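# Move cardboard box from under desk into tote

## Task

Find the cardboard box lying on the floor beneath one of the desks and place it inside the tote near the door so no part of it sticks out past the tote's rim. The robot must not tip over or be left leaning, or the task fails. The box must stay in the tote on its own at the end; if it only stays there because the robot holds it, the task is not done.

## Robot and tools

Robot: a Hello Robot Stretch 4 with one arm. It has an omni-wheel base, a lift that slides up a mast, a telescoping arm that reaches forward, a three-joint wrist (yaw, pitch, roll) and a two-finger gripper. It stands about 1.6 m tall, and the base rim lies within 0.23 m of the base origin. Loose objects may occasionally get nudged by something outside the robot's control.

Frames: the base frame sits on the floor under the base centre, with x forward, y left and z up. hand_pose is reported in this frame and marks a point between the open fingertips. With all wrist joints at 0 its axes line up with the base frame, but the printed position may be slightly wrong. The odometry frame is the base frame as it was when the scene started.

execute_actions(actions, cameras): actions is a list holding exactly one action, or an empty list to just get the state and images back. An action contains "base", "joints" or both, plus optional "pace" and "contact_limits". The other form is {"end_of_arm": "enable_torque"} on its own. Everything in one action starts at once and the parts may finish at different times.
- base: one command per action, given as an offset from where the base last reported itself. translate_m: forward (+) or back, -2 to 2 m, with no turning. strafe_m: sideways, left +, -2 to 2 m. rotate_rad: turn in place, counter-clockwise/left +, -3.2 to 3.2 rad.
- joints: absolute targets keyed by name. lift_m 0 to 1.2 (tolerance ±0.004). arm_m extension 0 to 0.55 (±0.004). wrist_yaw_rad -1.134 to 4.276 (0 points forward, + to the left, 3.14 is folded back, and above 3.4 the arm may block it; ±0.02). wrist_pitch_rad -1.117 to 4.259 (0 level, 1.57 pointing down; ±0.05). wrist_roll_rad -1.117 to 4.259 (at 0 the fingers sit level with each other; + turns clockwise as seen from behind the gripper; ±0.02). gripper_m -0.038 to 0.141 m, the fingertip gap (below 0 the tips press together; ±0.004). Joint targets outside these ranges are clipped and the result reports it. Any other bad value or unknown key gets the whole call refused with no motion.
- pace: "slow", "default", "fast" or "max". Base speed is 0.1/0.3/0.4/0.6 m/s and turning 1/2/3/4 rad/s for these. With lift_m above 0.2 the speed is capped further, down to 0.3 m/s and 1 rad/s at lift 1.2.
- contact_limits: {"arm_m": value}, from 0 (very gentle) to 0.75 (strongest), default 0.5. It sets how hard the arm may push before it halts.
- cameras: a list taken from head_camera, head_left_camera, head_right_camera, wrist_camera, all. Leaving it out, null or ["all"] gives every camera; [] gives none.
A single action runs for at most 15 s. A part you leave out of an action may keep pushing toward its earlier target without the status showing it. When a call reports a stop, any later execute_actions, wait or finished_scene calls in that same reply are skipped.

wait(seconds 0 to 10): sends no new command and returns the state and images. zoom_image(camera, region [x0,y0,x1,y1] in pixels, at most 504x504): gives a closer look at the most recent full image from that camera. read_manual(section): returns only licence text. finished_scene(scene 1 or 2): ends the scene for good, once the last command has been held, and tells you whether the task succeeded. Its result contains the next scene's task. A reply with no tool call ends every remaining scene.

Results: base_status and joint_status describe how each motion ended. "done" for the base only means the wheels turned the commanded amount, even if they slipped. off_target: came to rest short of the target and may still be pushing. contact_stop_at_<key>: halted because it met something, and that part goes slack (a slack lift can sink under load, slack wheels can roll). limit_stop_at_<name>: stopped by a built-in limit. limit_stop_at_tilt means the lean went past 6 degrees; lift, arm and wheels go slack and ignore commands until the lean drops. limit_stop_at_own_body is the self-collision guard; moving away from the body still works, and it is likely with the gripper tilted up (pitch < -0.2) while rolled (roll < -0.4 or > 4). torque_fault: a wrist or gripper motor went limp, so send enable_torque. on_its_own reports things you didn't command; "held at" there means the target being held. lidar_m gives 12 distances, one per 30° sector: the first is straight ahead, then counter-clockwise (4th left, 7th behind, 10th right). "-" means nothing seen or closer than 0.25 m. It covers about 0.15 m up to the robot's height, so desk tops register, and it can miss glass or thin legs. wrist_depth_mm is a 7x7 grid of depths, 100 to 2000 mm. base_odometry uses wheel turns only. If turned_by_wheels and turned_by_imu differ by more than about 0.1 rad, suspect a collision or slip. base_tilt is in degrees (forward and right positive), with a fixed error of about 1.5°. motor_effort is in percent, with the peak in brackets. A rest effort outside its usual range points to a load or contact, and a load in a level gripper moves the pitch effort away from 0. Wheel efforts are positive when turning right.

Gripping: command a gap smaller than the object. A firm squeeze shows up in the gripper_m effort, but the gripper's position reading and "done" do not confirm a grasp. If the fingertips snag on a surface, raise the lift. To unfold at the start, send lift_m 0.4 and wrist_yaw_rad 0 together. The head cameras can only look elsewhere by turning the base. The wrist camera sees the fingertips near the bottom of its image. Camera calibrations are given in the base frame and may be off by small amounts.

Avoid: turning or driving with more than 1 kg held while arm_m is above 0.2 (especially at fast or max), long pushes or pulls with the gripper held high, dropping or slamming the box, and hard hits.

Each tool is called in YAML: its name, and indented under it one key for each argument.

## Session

execute_actions:
  actions: []

Scene clock: 0.00 s.
base_odometry: x=+0.000 y=+0.000 heading=+0.000 (m, m, rad; odometry frame)
turned_by_wheels: +0.000 (rad since the last result)
turned_by_imu: +0.000 (rad since the last result)
base_tilt: forward=-0.3 right=+0.0 (deg)
lidar_m: 0.66 0.65 0.78 1.33 1.75 1.23 1.03 1.02 1.04 1.21 1.63 0.80
base_status: not commanded
joint_positions: lift_m=+0.159 arm_m=+0.000 wrist_yaw_rad=+3.145 wrist_pitch_rad=+0.000 wrist_roll_rad=-0.013 gripper_m=+0.057
joint_status: not commanded
motor_effort: lift_m=+18 arm_m=+0 wrist_yaw_rad=+0 wrist_pitch_rad=-7 wrist_roll_rad=+0 gripper_m=-2 wheel_0=+0 wheel_1=+0 wheel_2=+0 (%)
hand_pose: x=-0.1175 y=+0.0864 z=+0.3374 quat_wxyz=(-0.002, +0.000, -0.006, +1.000) (m; base frame)
wrist_depth_mm: - 133 1118 1205 1281 1430 1537 / - 125 198 1205 1308 1430 1499 / - 129 188 1205 1308 1366 1537 / 117 135 1118 1205 1308 1366 1537 / 1008 1060 1118 1255 1308 1397 1499 / 991 1025 196 1078 197 1118 1042 / 820 809 878 - 788 750 759
pictures: head_camera, head_left_camera, head_right_camera, wrist_camera
camera_calibration (this result's frames):
wrist_camera: T_world_to_cam=[[0.0377803, 0.998831, -0.0301676, -0.0771183], [0.0409032, -0.0317096, -0.99866, 0.392572], [-0.998449, 0.0364957, -0.0420534, 0.12324], [0, 0, 0, 1]] pos_world=[0.109905, 0.0849787, 0.394902]
Images, in order (width x height): head_camera 420x560, head_left_camera 420x672, head_right_camera 420x672, wrist_camera 616x392.

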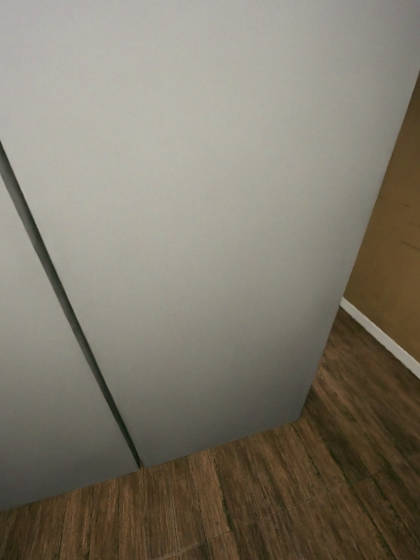

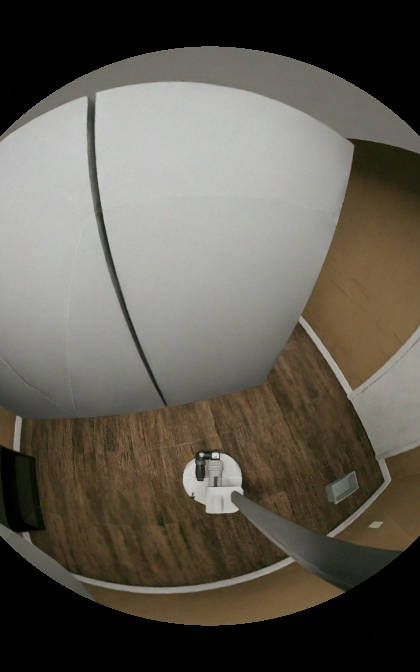

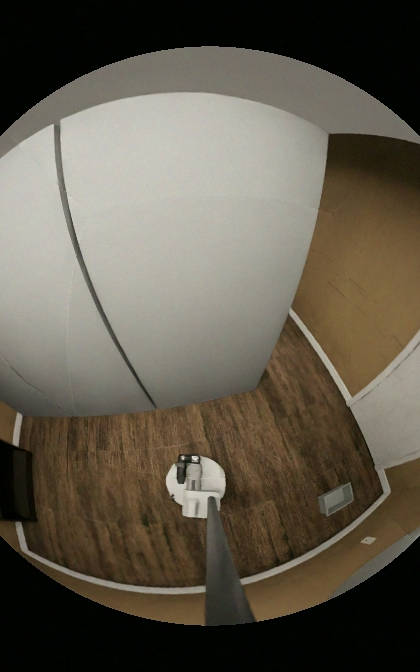

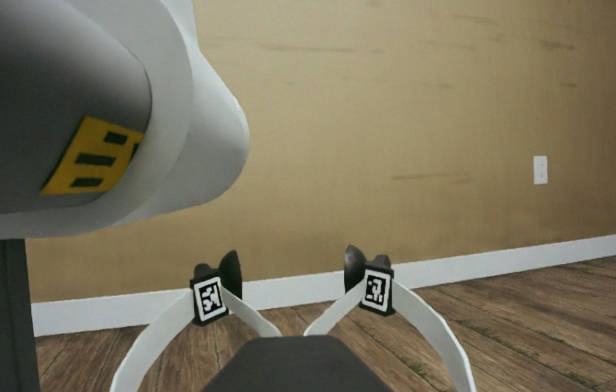

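Same layout; rotate about 0.3 left.

execute_actions:
  actions:
    - {"base":{"rotate_rad":0.3},"joints":{"lift_m":0.4,"wrist_yaw_rad":0},"pace":"fast"}
  cameras: []

execute_actions:
  actions:
    - {"base":{"strafe_m":-1.18},"pace":"fast"}

Scene clock: 3.50 s.
base_odometry: x=+0.000 y=+0.000 heading=+0.300 (m, m, rad; odometry frame)
turned_by_wheels: +0.300 (rad since the last result)
turned_by_imu: +0.297 (rad since the last result)
base_tilt: forward=-0.4 right=+0.1 (deg)
lidar_m: 0.66 0.70 0.97 1.74 1.43 1.07 1.02 1.07 1.07 1.60 0.93 0.70
base_status: done
joint_positions: lift_m=+0.400 arm_m=+0.000 wrist_yaw_rad=+0.001 wrist_pitch_rad=+0.000 wrist_roll_rad=-0.013 gripper_m=+0.057
joint_status: all done
motor_effort: lift_m=+23(26) arm_m=+0(0) wrist_yaw_rad=-1(6) wrist_pitch_rad=-7(6) wrist_roll_rad=+0(0) gripper_m=-2(1) wheel_0=+0(7) wheel_1=+0(6) wheel_2=+0(8) (%)
hand_pose: x=+0.4598 y=-0.0873 z=+0.5778 quat_wxyz=(+1.000, -0.006, +0.000, +0.000) (m; base frame)
wrist_depth_mm: 442 436 442 442 436 439 442 / 445 442 442 439 442 445 442 / 445 445 445 449 445 445 445 / 452 449 442 445 445 449 445 / 449 459 452 452 452 452 449 / 455 455 196 455 196 455 455 / 459 459 459 - 455 459 452
pictures: none
No camera images: the call's "cameras" was empty. Leave "cameras" out to get every camera's image.

Scene clock: 7.67 s.
base_odometry: x=+0.349 y=-1.127 heading=+0.300 (m, m, rad; odometry frame)
turned_by_wheels: +0.000 (rad since the last result)
turned_by_imu: -0.003 (rad since the last result)
base_tilt: forward=-0.3 right=+0.0 (deg)
lidar_m: 2.09 0.77 0.95 2.83 1.45 0.62 0.64 0.64 0.47 0.43 0.46 0.71
base_status: done
joint_positions: lift_m=+0.400 arm_m=+0.000 wrist_yaw_rad=+0.000 wrist_pitch_rad=+0.000 wrist_roll_rad=-0.013 gripper_m=+0.057
joint_status: not commanded
motor_effort: lift_m=+23(23) arm_m=+0(0) wrist_yaw_rad=-1(1) wrist_pitch_rad=-6(7) wrist_roll_rad=+1(0) gripper_m=-1(3) wheel_0=+0(9) wheel_1=+0(12) wheel_2=+0(0) (%)
hand_pose: x=+0.4598 y=-0.0873 z=+0.5779 quat_wxyz=(+1.000, -0.006, +0.000, +0.000) (m; base frame)
wrist_depth_mm: 809 - - - 1576 809 569 / 798 - - - 1661 831 574 / 798 - - - 1576 854 591 / 798 - - - 1708 866 591 / 778 - - - 1576 878 597 / 768 1921 196 1661 197 891 597 / 768 1281 1336 - 1255 768 591
pictures: head_camera, head_left_camera, head_right_camera, wrist_camera
camera_calibration (this result's frames):
wrist_camera: T_world_to_cam=[[-0.0410646, -0.998701, -0.0301659, -0.0563573], [-0.0408216, 0.0318432, -0.998659, 0.646795], [0.998322, -0.0397781, -0.0420762, -0.208654], [0, 0, 0, 1]] pos_world=[0.232393, -0.08518, 0.635448]
Images, in order (width x height): head_camera 420x560, head_left_camera 420x672, head_right_camera 420x672, wrist_camera 616x392.

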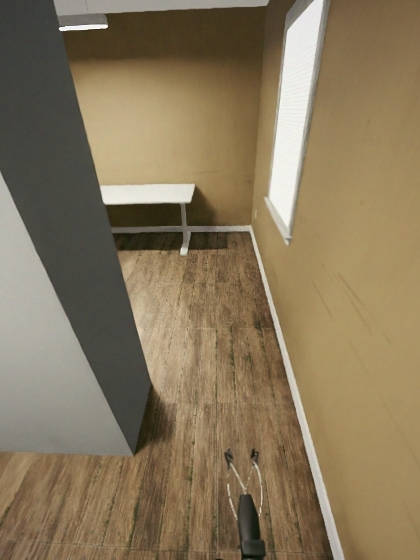

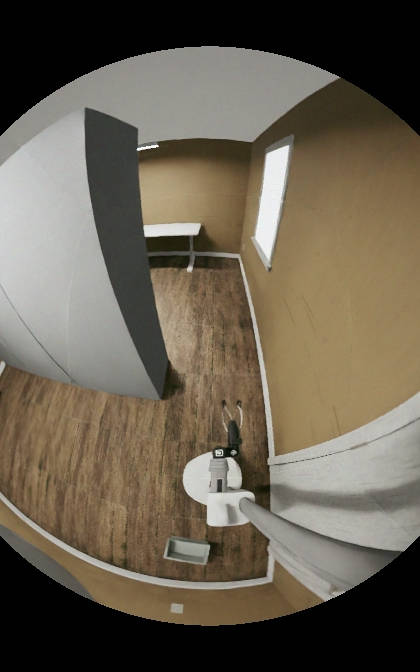

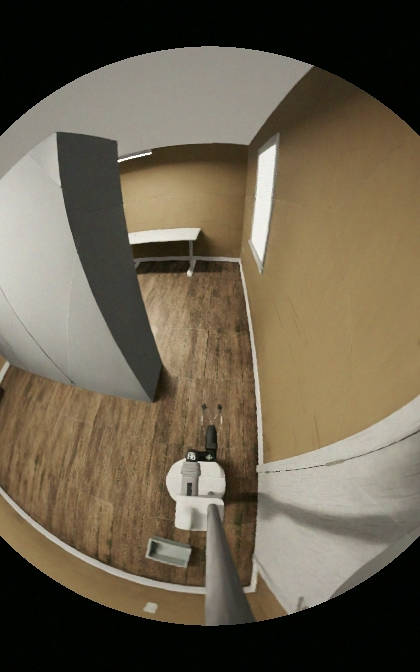

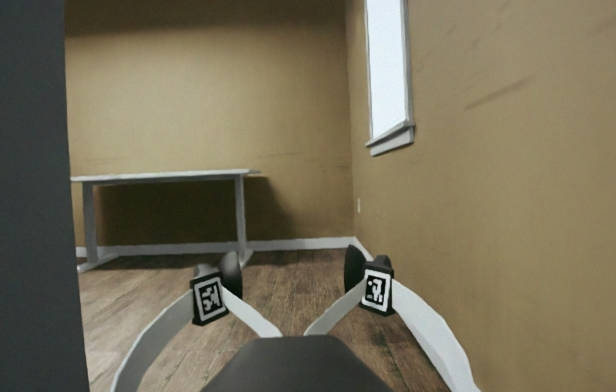

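execute_actions:
  actions:
    - {"base":{"translate_m":1.8},"joints":{"lift_m":0.2,"wrist_pitch_rad":0.3,"gripper_m":0.13},"pace":"max"}
  cameras: ["wrist_camera"]

execute_actions:
  actions:
    - {"base":{"rotate_rad":1.55},"pace":"fast"}

Scene clock: 13.33 s.
base_odometry: x=+2.068 y=-0.595 heading=+0.300 (m, m, rad; odometry frame)
turned_by_wheels: +0.000 (rad since the last result)
turned_by_imu: -0.005 (rad since the last result)
base_tilt: forward=-0.3 right=+0.1 (deg)
lidar_m: 1.12 1.13 1.55 2.40 0.96 0.80 1.81 0.74 0.50 0.45 0.50 0.71
base_status: done
joint_positions: lift_m=+0.200 arm_m=+0.000 wrist_yaw_rad=+0.000 wrist_pitch_rad=+0.302 wrist_roll_rad=-0.013 gripper_m=+0.130
joint_status: all done
motor_effort: lift_m=+16(18) arm_m=+0(1) wrist_yaw_rad=+1(0) wrist_pitch_rad=-6(7) wrist_roll_rad=+1(1) gripper_m=+0(0) wheel_0=-1(8) wheel_1=-2(6) wheel_2=+0(14) (%)
hand_pose: x=+0.4467 y=-0.0874 z=+0.2926 quat_wxyz=(+0.989, -0.006, +0.151, +0.001) (m; base frame)
wrist_depth_mm: 1464 1430 1464 1499 1430 891 627 / 1499 1464 1537 1499 1537 917 627 / 1661 1576 1576 1618 1537 931 647 / 1308 1205 1205 1182 1182 917 647 / 878 878 866 842 842 820 634 / 668 615 615 668 603 621 603 / 554 544 559 - 544 525 535
pictures: wrist_camera
camera_calibration (this result's frames):
wrist_camera: T_world_to_cam=[[-0.0483985, -0.998692, -0.016496, -0.066291], [-0.336353, 0.0318467, -0.941197, 0.476496], [0.940491, -0.0400041, -0.337455, -0.0953508], [0, 0, 0, 1]] pos_world=[0.246739, -0.0851935, 0.415206]
Images, in order (width x height): wrist_camera 616x392.

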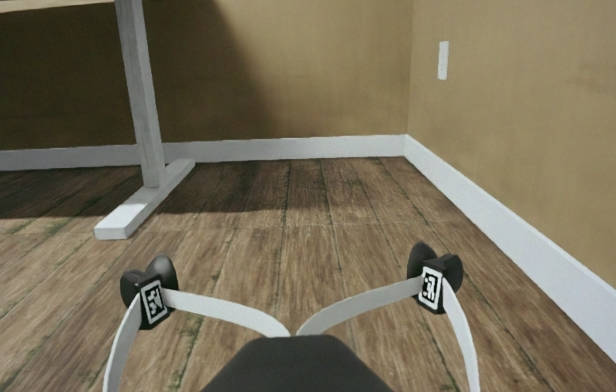

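Scene clock: 15.07 s.
base_odometry: x=+2.068 y=-0.595 heading=+1.850 (m, m, rad; odometry frame)
turned_by_wheels: +1.550 (rad since the last result)
turned_by_imu: +1.534 (rad since the last result)
base_tilt: forward=-0.3 right=+0.0 (deg)
lidar_m: 2.40 0.95 0.80 1.94 0.75 0.48 0.48 0.51 0.69 1.13 1.13 1.54
base_status: done
joint_positions: lift_m=+0.200 arm_m=+0.000 wrist_yaw_rad=+0.000 wrist_pitch_rad=+0.302 wrist_roll_rad=-0.013 gripper_m=+0.130
joint_status: not commanded
motor_effort: lift_m=+16(16) arm_m=+0(0) wrist_yaw_rad=+0(0) wrist_pitch_rad=-7(6) wrist_roll_rad=+0(1) gripper_m=+0(1) wheel_0=-1(7) wheel_1=+1(7) wheel_2=+2(10) (%)
hand_pose: x=+0.4467 y=-0.0874 z=+0.2926 quat_wxyz=(+0.989, -0.006, +0.151, +0.001) (m; base frame)
wrist_depth_mm: 1618 1708 - - - - - / 1808 1863 - - - - - / 1397 1921 - - 1921 1863 1808 / 1118 1255 1205 1205 1160 1138 1160 / 878 891 854 854 842 831 798 / 668 615 609 661 597 615 627 / 559 544 564 - 554 525 530
pictures: head_camera, head_left_camera, head_right_camera, wrist_camera
camera_calibration (this result's frames):
wrist_camera: T_world_to_cam=[[-0.0482818, -0.998698, -0.0164961, -0.0663106], [-0.336357, 0.0318075, -0.941197, 0.476498], [0.940496, -0.0398942, -0.337455, -0.0953573], [0, 0, 0, 1]] pos_world=[0.246755, -0.0851847, 0.415206]
Images, in order (width x height): head_camera 420x560, head_left_camera 420x672, head_right_camera 420x672, wrist_camera 616x392.

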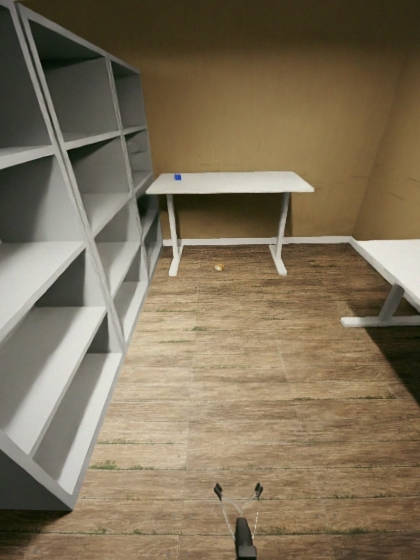

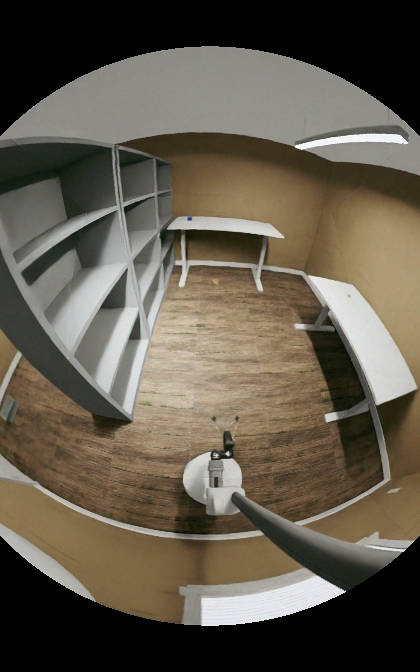

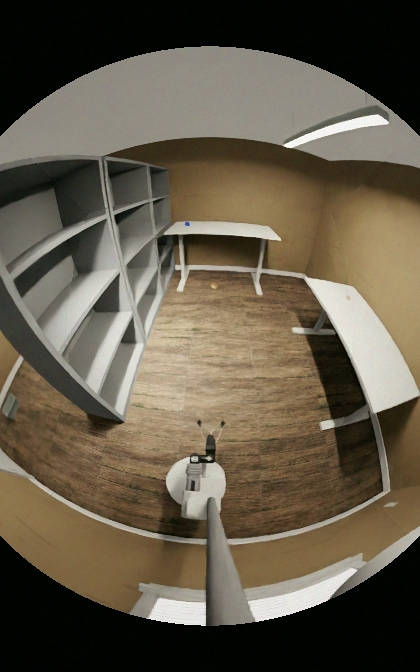

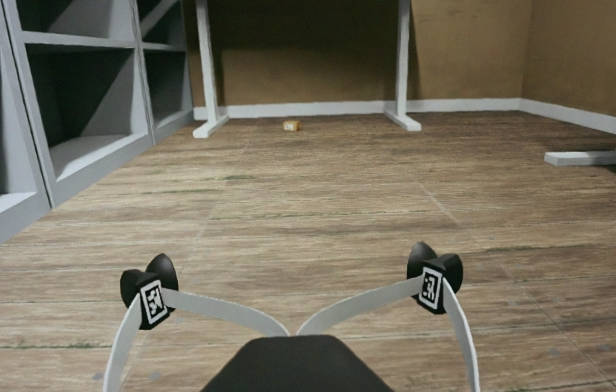

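Box straight ahead at ~2.55 m.

execute_actions:
  actions:
    - {"base":{"translate_m":1.9},"joints":{"lift_m":0.25,"wrist_pitch_rad":1.0,"arm_m":0.1},"pace":"max"}
  cameras: ["wrist_camera","head_camera"]

Scene clock: 20.47 s.
base_odometry: x=+1.545 y=+1.231 heading=+1.850 (m, m, rad; odometry frame)
turned_by_wheels: +0.000 (rad since the last result)
turned_by_imu: -0.005 (rad since the last result)
base_tilt: forward=-0.3 right=+0.0 (deg)
lidar_m: 0.50 0.53 0.68 0.66 0.70 0.97 2.42 1.53 1.12 1.09 0.72 0.52
base_status: done
joint_positions: lift_m=+0.250 arm_m=+0.099 wrist_yaw_rad=+0.000 wrist_pitch_rad=+1.001 wrist_roll_rad=-0.013 gripper_m=+0.130
joint_status: all done
motor_effort: lift_m=+22(24) arm_m=+5(2) wrist_yaw_rad=+0(2) wrist_pitch_rad=-3(4) wrist_roll_rad=+1(0) gripper_m=+1(1) wheel_0=-2(8) wheel_1=-1(6) wheel_2=+2(16) (%)
hand_pose: x=+0.4255 y=-0.0874 z=+0.1850 quat_wxyz=(+0.877, -0.006, +0.480, +0.003) (m; base frame)
wrist_depth_mm: 621 615 621 627 627 627 634 / 564 559 559 554 559 564 574 / 508 504 496 492 508 517 512 / 462 459 462 466 469 469 466 / 421 424 424 430 430 427 430 / 392 384 384 399 387 389 394 / 368 366 375 - 375 370 370
pictures: head_camera, wrist_camera
camera_calibration (this result's frames):
wrist_camera: T_world_to_cam=[[-0.0477276, -0.998689, 0.0185215, -0.0758668], [-0.863034, 0.0318949, -0.504138, 0.511377], [0.502886, -0.040046, -0.863425, 0.171772], [0, 0, 0, 1]] pos_world=[0.351333, -0.0851988, 0.407522]
Images, in order (width x height): head_camera 420x560, wrist_camera 616x392.

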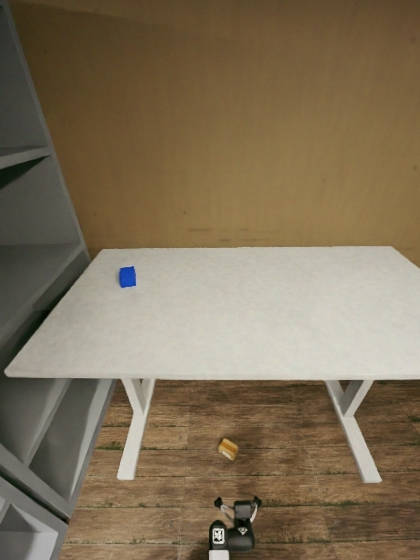

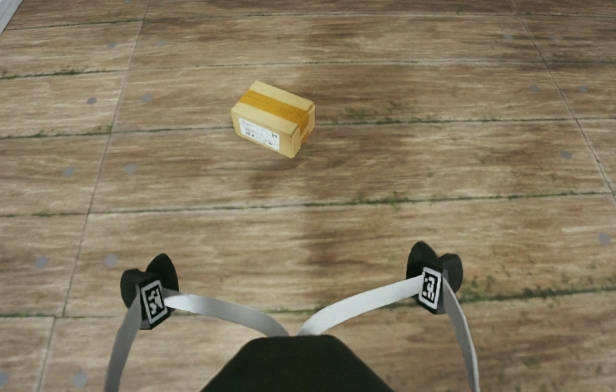

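execute_actions:
  actions:
    - {"base":{"strafe_m":0.025},"joints":{"lift_m":0.27,"wrist_pitch_rad":1.57,"wrist_roll_rad":-1.1,"arm_m":0.52},"pace":"fast"}
  cameras: ["wrist_camera","head_camera"]

Scene clock: 25.20 s.
base_odometry: x=+1.521 y=+1.224 heading=+1.850 (m, m, rad; odometry frame)
turned_by_wheels: +0.000 (rad since the last result)
turned_by_imu: +0.000 (rad since the last result)
base_tilt: forward=-0.4 right=+0.1 (deg)
lidar_m: 0.49 0.51 0.68 0.64 0.67 0.93 2.40 1.62 1.16 1.11 0.72 0.50
base_status: done
joint_positions: lift_m=+0.270 arm_m=+0.519 wrist_yaw_rad=+0.000 wrist_pitch_rad=+1.570 wrist_roll_rad=-1.100 gripper_m=+0.130
joint_status: all done
motor_effort: lift_m=+23(26) arm_m=+6(6) wrist_yaw_rad=+0(2) wrist_pitch_rad=+0(3) wrist_roll_rad=+1(1) gripper_m=+0(2) wheel_0=+1(10) wheel_1=+0(6) wheel_2=+0(1) (%)
hand_pose: x=+0.6902 y=-0.0874 z=+0.1594 quat_wxyz=(+0.603, -0.370, +0.603, +0.369) (m; base frame)
wrist_depth_mm: 366 373 373 375 375 379 382 / 366 370 373 377 379 382 384 / 370 373 377 379 379 387 389 / 373 377 379 379 384 387 389 / 375 379 379 334 387 389 392 / 375 379 382 334 389 389 394 / 379 382 384 - 392 394 397
pictures: head_camera, wrist_camera
camera_calibration (this result's frames):
wrist_camera: T_world_to_cam=[[0.87009, -0.491079, 0.042239, -0.655636], [-0.492601, -0.869322, 0.0402922, 0.305693], [0.0169327, -0.0558649, -0.998295, 0.372046], [0, 0, 0, 1]] pos_world=[0.714748, -0.0354386, 0.386787]
Images, in order (width x height): head_camera 420x560, wrist_camera 616x392.

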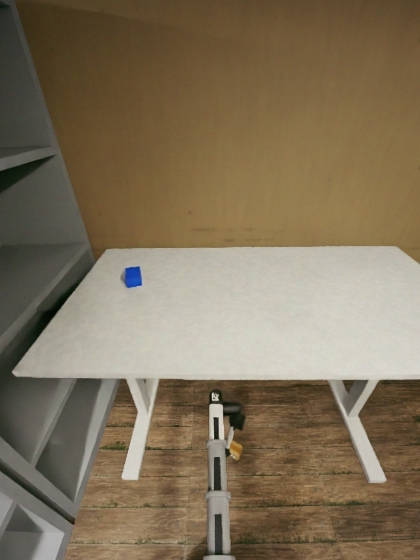

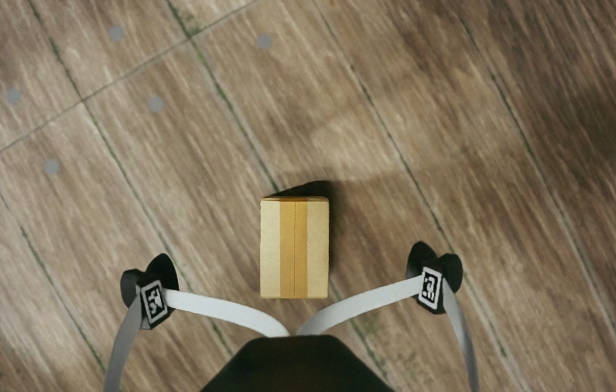

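execute_actions:
  actions:
    - {"joints":{"lift_m":0.148}}
  cameras: []

execute_actions:
  actions:
    - {"joints":{"gripper_m":0.02}}
  cameras: []

execute_actions:
  actions:
    - {"joints":{"lift_m":0.3,"arm_m":0.15},"base":{"translate_m":-1.93},"pace":"fast"}
  cameras: ["wrist_camera"]

execute_actions:
  actions:
    - {"joints":{"lift_m":0.4},"base":{"rotate_rad":1.58}}
  cameras: ["head_camera"]

Scene clock: 27.93 s.
base_odometry: x=+1.521 y=+1.224 heading=+1.850 (m, m, rad; odometry frame)
turned_by_wheels: +0.000 (rad since the last result)
turned_by_imu: +0.000 (rad since the last result)
base_tilt: forward=-0.3 right=+0.1 (deg)
lidar_m: 0.50 0.53 0.67 0.64 0.67 0.94 2.41 1.58 1.15 1.12 0.70 0.50
base_status: not commanded
joint_positions: lift_m=+0.148 arm_m=+0.519 wrist_yaw_rad=+0.000 wrist_pitch_rad=+1.570 wrist_roll_rad=-1.100 gripper_m=+0.130
joint_status: all done
motor_effort: lift_m=+13(23) arm_m=+6(6) wrist_yaw_rad=+0(0) wrist_pitch_rad=+0(1) wrist_roll_rad=+0(1) gripper_m=+0(1) wheel_0=+1(1) wheel_1=-1(0) wheel_2=+0(0) (%)
hand_pose: x=+0.6902 y=-0.0874 z=+0.0382 quat_wxyz=(+0.603, -0.370, +0.603, +0.369) (m; base frame)
wrist_depth_mm: 250 254 254 257 258 260 263 / 252 254 256 259 259 263 263 / 253 255 257 259 260 262 265 / 255 257 259 259 263 265 267 / 256 258 260 213 263 266 267 / 257 258 213 213 264 267 271 / 259 262 263 - 268 270 271
pictures: none
No camera images: the call's "cameras" was empty. Leave "cameras" out to get every camera's image.

Scene clock: 29.93 s.
base_odometry: x=+1.521 y=+1.224 heading=+1.850 (m, m, rad; odometry frame)
turned_by_wheels: +0.000 (rad since the last result)
turned_by_imu: +0.000 (rad since the last result)
base_tilt: forward=-0.3 right=+0.0 (deg)
lidar_m: 0.50 0.52 0.65 0.64 0.68 0.95 2.41 1.60 1.13 1.10 0.72 0.51
base_status: not commanded
joint_positions: lift_m=+0.148 arm_m=+0.519 wrist_yaw_rad=+0.000 wrist_pitch_rad=+1.570 wrist_roll_rad=-1.100 gripper_m=+0.020
joint_status: all done
motor_effort: lift_m=+14(14) arm_m=+6(6) wrist_yaw_rad=+0(0) wrist_pitch_rad=+1(1) wrist_roll_rad=+0(0) gripper_m=-16(16) wheel_0=+1(1) wheel_1=+0(0) wheel_2=+0(0) (%)
hand_pose: x=+0.6902 y=-0.0874 z=+0.0381 quat_wxyz=(+0.603, -0.370, +0.603, +0.369) (m; base frame)
wrist_depth_mm: 251 252 254 257 258 259 263 / 252 254 257 258 259 260 262 / 253 255 257 259 260 264 264 / 255 257 258 258 263 264 267 / 255 257 259 200 264 266 268 / 258 259 199 200 190 266 268 / 259 260 263 - 266 270 272
pictures: none
No camera images: the call's "cameras" was empty. Leave "cameras" out to get every camera's image.

Scene clock: 36.13 s.
base_odometry: x=+2.052 y=-0.631 heading=+1.850 (m, m, rad; odometry frame)
turned_by_wheels: +0.000 (rad since the last result)
turned_by_imu: +0.005 (rad since the last result)
base_tilt: forward=-0.3 right=+0.1 (deg)
lidar_m: 2.41 0.94 0.80 1.84 0.70 0.47 0.44 0.47 0.64 1.19 1.13 1.59
base_status: done
joint_positions: lift_m=+0.300 arm_m=+0.151 wrist_yaw_rad=+0.000 wrist_pitch_rad=+1.570 wrist_roll_rad=-1.100 gripper_m=+0.020
joint_status: all done
motor_effort: lift_m=+24(26) arm_m=-6(5) wrist_yaw_rad=+0(0) wrist_pitch_rad=+0(1) wrist_roll_rad=+0(1) gripper_m=-16(18) wheel_0=+0(6) wheel_1=+1(6) wheel_2=+0(8) (%)
hand_pose: x=+0.3220 y=-0.0874 z=+0.1893 quat_wxyz=(+0.603, -0.370, +0.603, +0.369) (m; base frame)
wrist_depth_mm: 397 402 402 404 410 413 413 / 397 404 407 410 410 415 418 / 392 402 407 404 413 415 418 / 259 402 410 410 415 418 421 / 221 294 413 200 418 424 424 / 206 241 200 202 190 424 430 / 200 245 415 - 427 424 427
pictures: wrist_camera
camera_calibration (this result's frames):
wrist_camera: T_world_to_cam=[[0.869948, -0.491371, 0.0417681, -0.336454], [-0.492871, -0.869157, 0.040559, 0.123178], [0.0163735, -0.0558705, -0.998304, 0.408366], [0, 0, 0, 1]] pos_world=[0.346722, -0.035447, 0.41673]
Images, in order (width x height): wrist_camera 616x392.

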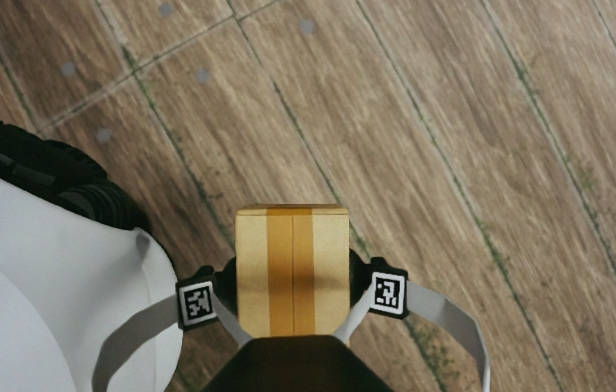

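Scene clock: 38.20 s.
base_odometry: x=+2.052 y=-0.631 heading=-2.853 (m, m, rad; odometry frame)
turned_by_wheels: +1.580 (rad since the last result)
turned_by_imu: +1.564 (rad since the last result)
base_tilt: forward=-0.4 right=+0.0 (deg)
lidar_m: 1.72 0.69 0.45 0.44 0.44 0.68 1.21 1.16 1.64 2.44 0.92 0.79
base_status: done
joint_positions: lift_m=+0.400 arm_m=+0.151 wrist_yaw_rad=+0.000 wrist_pitch_rad=+1.570 wrist_roll_rad=-1.100 gripper_m=+0.020
joint_status: all done
motor_effort: lift_m=+23(24) arm_m=-6(5) wrist_yaw_rad=+0(1) wrist_pitch_rad=+0(0) wrist_roll_rad=+0(0) gripper_m=-15(16) wheel_0=-1(6) wheel_1=+0(4) wheel_2=+1(7) (%)
hand_pose: x=+0.3221 y=-0.0874 z=+0.2893 quat_wxyz=(+0.603, -0.370, +0.603, +0.369) (m; base frame)
wrist_depth_mm: 488 496 496 508 504 512 517 / 496 496 504 504 508 517 521 / 364 508 504 504 508 517 517 / 297 370 508 512 517 525 521 / 293 317 459 200 525 521 525 / 297 297 199 201 190 525 530 / 297 300 508 - 521 530 530
pictures: head_camera
Images, in order (width x height): head_camera 420x560.

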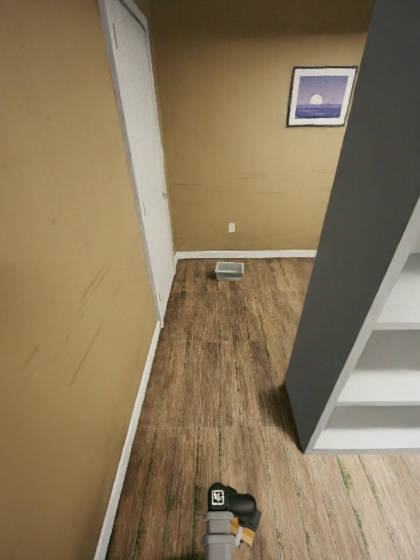

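execute_actions:
  actions:
    - {"joints":{"wrist_roll_rad":0,"arm_m":0.3},"base":{"translate_m":1.9},"pace":"fast"}
  cameras: ["wrist_camera","head_camera"]

Scene clock: 45.87 s.
base_odometry: x=+0.231 y=-1.171 heading=-2.853 (m, m, rad; odometry frame)
turned_by_wheels: +0.000 (rad since the last result)
turned_by_imu: -0.006 (rad since the last result)
base_tilt: forward=-0.3 right=+0.0 (deg)
lidar_m: 0.43 0.58 0.45 0.44 0.46 0.69 1.86 0.90 1.09 2.94 1.29 0.45
base_status: done
joint_positions: lift_m=+0.400 arm_m=+0.299 wrist_yaw_rad=+0.000 wrist_pitch_rad=+1.570 wrist_roll_rad=+0.000 gripper_m=+0.020
joint_status: all done
motor_effort: lift_m=+23(23) arm_m=+5(5) wrist_yaw_rad=+0(1) wrist_pitch_rad=+1(0) wrist_roll_rad=+1(4) gripper_m=-18(18) wheel_0=-1(7) wheel_1=+0(7) wheel_2=+2(15) (%)
hand_pose: x=+0.4702 y=-0.0874 z=+0.2893 quat_wxyz=(+0.707, +0.000, +0.707, +0.000) (m; base frame)
wrist_depth_mm: 488 492 496 504 504 512 508 / 488 496 500 449 455 512 521 / 496 504 500 504 508 473 521 / 496 504 504 504 512 462 521 / 500 504 504 200 418 488 525 / 500 508 200 200 190 530 535 / 504 508 512 - 525 525 530
pictures: head_camera, wrist_camera
camera_calibration (this result's frames):
wrist_camera: T_world_to_cam=[[-0.0424988, -0.998244, 0.0412711, -0.0846611], [-0.998226, 0.0441494, 0.0399432, 0.509763], [-0.0416951, -0.0395004, -0.998349, 0.534535], [0, 0, 0, 1]] pos_world=[0.527548, -0.0859038, 0.516785]
Images, in order (width x height): head_camera 420x560, wrist_camera 616x392.

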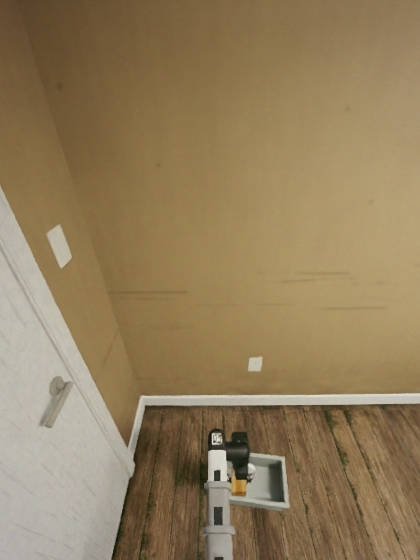

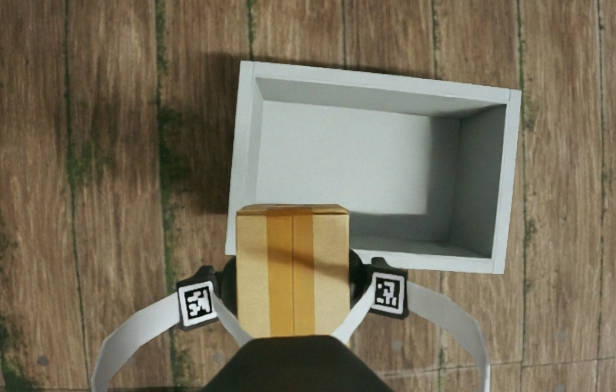

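execute_actions:
  actions:
    - {"joints":{"wrist_roll_rad":0.1,"arm_m":0.368},"base":{"strafe_m":-0.08},"pace":"fast"}
  cameras: ["wrist_camera"]

execute_actions:
  actions:
    - {"joints":{"lift_m":0.156}}
  cameras: ["wrist_camera"]

execute_actions:
  actions:
    - {"joints":{"gripper_m":0.09}}
  cameras: []

execute_actions:
  actions:
    - {"joints":{"lift_m":0.35},"pace":"fast"}
  cameras: ["wrist_camera"]

Scene clock: 48.70 s.
base_odometry: x=+0.208 y=-1.095 heading=-2.853 (m, m, rad; odometry frame)
turned_by_wheels: +0.000 (rad since the last result)
turned_by_imu: +0.000 (rad since the last result)
base_tilt: forward=-0.4 right=+0.1 (deg)
lidar_m: 0.45 0.69 0.55 0.52 0.53 0.81 2.42 0.86 1.09 2.87 1.32 0.46
base_status: done
joint_positions: lift_m=+0.400 arm_m=+0.367 wrist_yaw_rad=+0.000 wrist_pitch_rad=+1.570 wrist_roll_rad=+0.100 gripper_m=+0.020
joint_status: all done
motor_effort: lift_m=+24(24) arm_m=+6(4) wrist_yaw_rad=+1(1) wrist_pitch_rad=+1(1) wrist_roll_rad=+0(0) gripper_m=-17(16) wheel_0=+0(10) wheel_1=+0(10) wheel_2=+0(3) (%)
hand_pose: x=+0.5382 y=-0.0874 z=+0.2893 quat_wxyz=(+0.707, +0.035, +0.706, -0.035) (m; base frame)
wrist_depth_mm: 492 496 500 500 504 504 512 / 492 492 500 500 504 512 517 / 496 496 504 504 512 517 521 / 500 504 504 508 512 521 521 / 500 500 421 200 473 525 530 / 500 504 200 201 189 521 530 / 508 512 512 - 525 530 535
pictures: wrist_camera
camera_calibration (this result's frames):
wrist_camera: T_world_to_cam=[[-0.141964, -0.989015, 0.0411696, -0.0274063], [-0.988834, 0.143596, 0.0398521, 0.5813], [-0.0453262, -0.0350523, -0.998357, 0.539715], [0, 0, 0, 1]] pos_world=[0.595381, -0.0916595, 0.516791]
Images, in order (width x height): wrist_camera 616x392.

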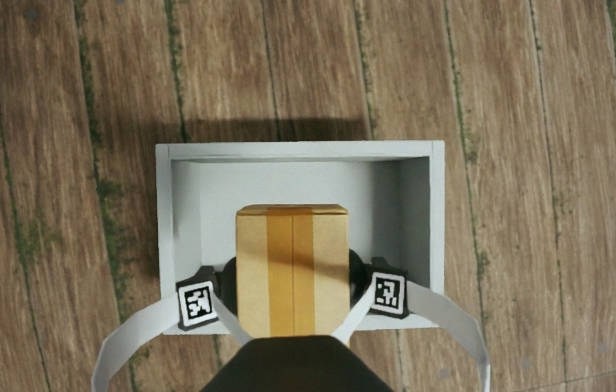

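Scene clock: 50.80 s.
base_odometry: x=+0.208 y=-1.095 heading=-2.853 (m, m, rad; odometry frame)
turned_by_wheels: +0.000 (rad since the last result)
turned_by_imu: +0.000 (rad since the last result)
base_tilt: forward=-0.4 right=+0.0 (deg)
lidar_m: 0.48 0.70 0.55 0.50 0.54 0.79 2.39 0.85 1.13 2.88 1.34 0.43
base_status: not commanded
joint_positions: lift_m=+0.156 arm_m=+0.367 wrist_yaw_rad=+0.000 wrist_pitch_rad=+1.570 wrist_roll_rad=+0.100 gripper_m=+0.020
joint_status: all done
motor_effort: lift_m=+14(23) arm_m=+6(6) wrist_yaw_rad=+1(0) wrist_pitch_rad=+0(1) wrist_roll_rad=+1(2) gripper_m=-16(15) wheel_0=+0(0) wheel_1=+0(0) wheel_2=+0(0) (%)
hand_pose: x=+0.5381 y=-0.0874 z=+0.0461 quat_wxyz=(+0.707, +0.035, +0.706, -0.035) (m; base frame)
wrist_depth_mm: 256 258 263 263 266 268 271 / 256 145 146 148 150 150 271 / 169 202 213 221 228 231 198 / 188 262 262 265 266 268 209 / 187 262 265 199 270 272 209 / 185 243 199 201 190 250 208 / 188 256 268 - 273 248 208
pictures: wrist_camera
camera_calibration (this result's frames):
wrist_camera: T_world_to_cam=[[-0.141959, -0.989015, 0.0411844, -0.0174006], [-0.988829, 0.143596, 0.0399553, 0.590958], [-0.0454303, -0.0350523, -0.998352, 0.296963], [0, 0, 0, 1]] pos_world=[0.595378, -0.0916595, 0.273578]
Images, in order (width x height): wrist_camera 616x392.

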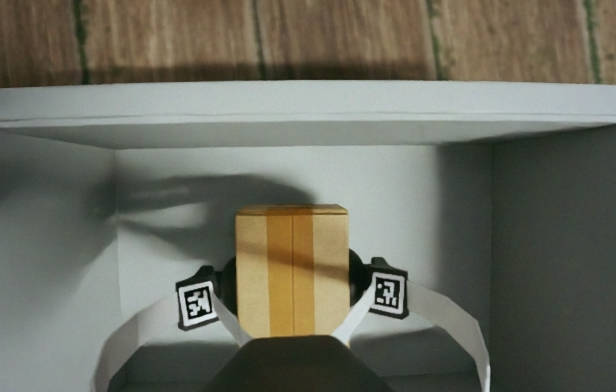

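Scene clock: 52.30 s.
base_odometry: x=+0.208 y=-1.095 heading=-2.853 (m, m, rad; odometry frame)
turned_by_wheels: +0.000 (rad since the last result)
turned_by_imu: +0.000 (rad since the last result)
base_tilt: forward=-0.3 right=+0.1 (deg)
lidar_m: 0.47 0.69 0.54 0.51 0.52 0.80 2.38 0.88 1.11 2.87 1.32 0.44
base_status: not commanded
joint_positions: lift_m=+0.156 arm_m=+0.367 wrist_yaw_rad=+0.000 wrist_pitch_rad=+1.570 wrist_roll_rad=+0.100 gripper_m=+0.090
joint_status: all done
motor_effort: lift_m=+14(14) arm_m=+6(6) wrist_yaw_rad=+0(0) wrist_pitch_rad=+0(0) wrist_roll_rad=+2(0) gripper_m=-3(16) wheel_0=-1(0) wheel_1=+0(0) wheel_2=+0(0) (%)
hand_pose: x=+0.5381 y=-0.0874 z=+0.0461 quat_wxyz=(+0.707, +0.035, +0.706, -0.035) (m; base frame)
wrist_depth_mm: 257 260 260 264 266 270 271 / 259 146 147 148 149 151 272 / 169 200 212 220 226 230 198 / 188 260 264 266 268 268 209 / 187 263 264 217 270 272 209 / 185 244 216 219 271 272 210 / 188 239 270 - 274 255 208
pictures: none
No camera images: the call's "cameras" was empty. Leave "cameras" out to get every camera's image.

Scene clock: 53.83 s.
base_odometry: x=+0.208 y=-1.095 heading=-2.853 (m, m, rad; odometry frame)
turned_by_wheels: +0.000 (rad since the last result)
turned_by_imu: +0.000 (rad since the last result)
base_tilt: forward=-0.3 right=+0.1 (deg)
lidar_m: 0.43 0.69 0.53 0.51 0.53 0.78 2.39 0.84 1.12 2.87 1.30 0.45
base_status: not commanded
joint_positions: lift_m=+0.350 arm_m=+0.367 wrist_yaw_rad=+0.000 wrist_pitch_rad=+1.570 wrist_roll_rad=+0.100 gripper_m=+0.090
joint_status: all done
motor_effort: lift_m=+23(25) arm_m=+6(6) wrist_yaw_rad=+0(0) wrist_pitch_rad=+0(0) wrist_roll_rad=+2(2) gripper_m=-2(0) wheel_0=+0(0) wheel_1=+0(0) wheel_2=+0(0) (%)
hand_pose: x=+0.5381 y=-0.0874 z=+0.2393 quat_wxyz=(+0.707, +0.035, +0.706, -0.035) (m; base frame)
wrist_depth_mm: 442 445 445 452 459 459 462 / 439 449 449 455 459 459 469 / 445 452 455 455 459 462 469 / 445 452 455 455 459 473 473 / 449 452 452 415 462 473 469 / 452 455 364 430 353 477 477 / 455 459 343 - 477 480 480
pictures: wrist_camera
camera_calibration (this result's frames):
wrist_camera: T_world_to_cam=[[-0.141959, -0.989015, 0.0411844, -0.0253571], [-0.988829, 0.143596, 0.0399552, 0.583243], [-0.0454302, -0.0350523, -0.998352, 0.489856], [0, 0, 0, 1]] pos_world=[0.595382, -0.0916595, 0.466789]
Images, in order (width x height): wrist_camera 616x392.

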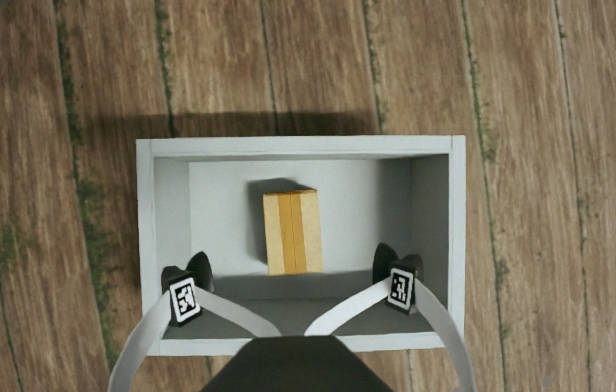

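finished_scene:
  scene: 2

The scene is finished: the task was done.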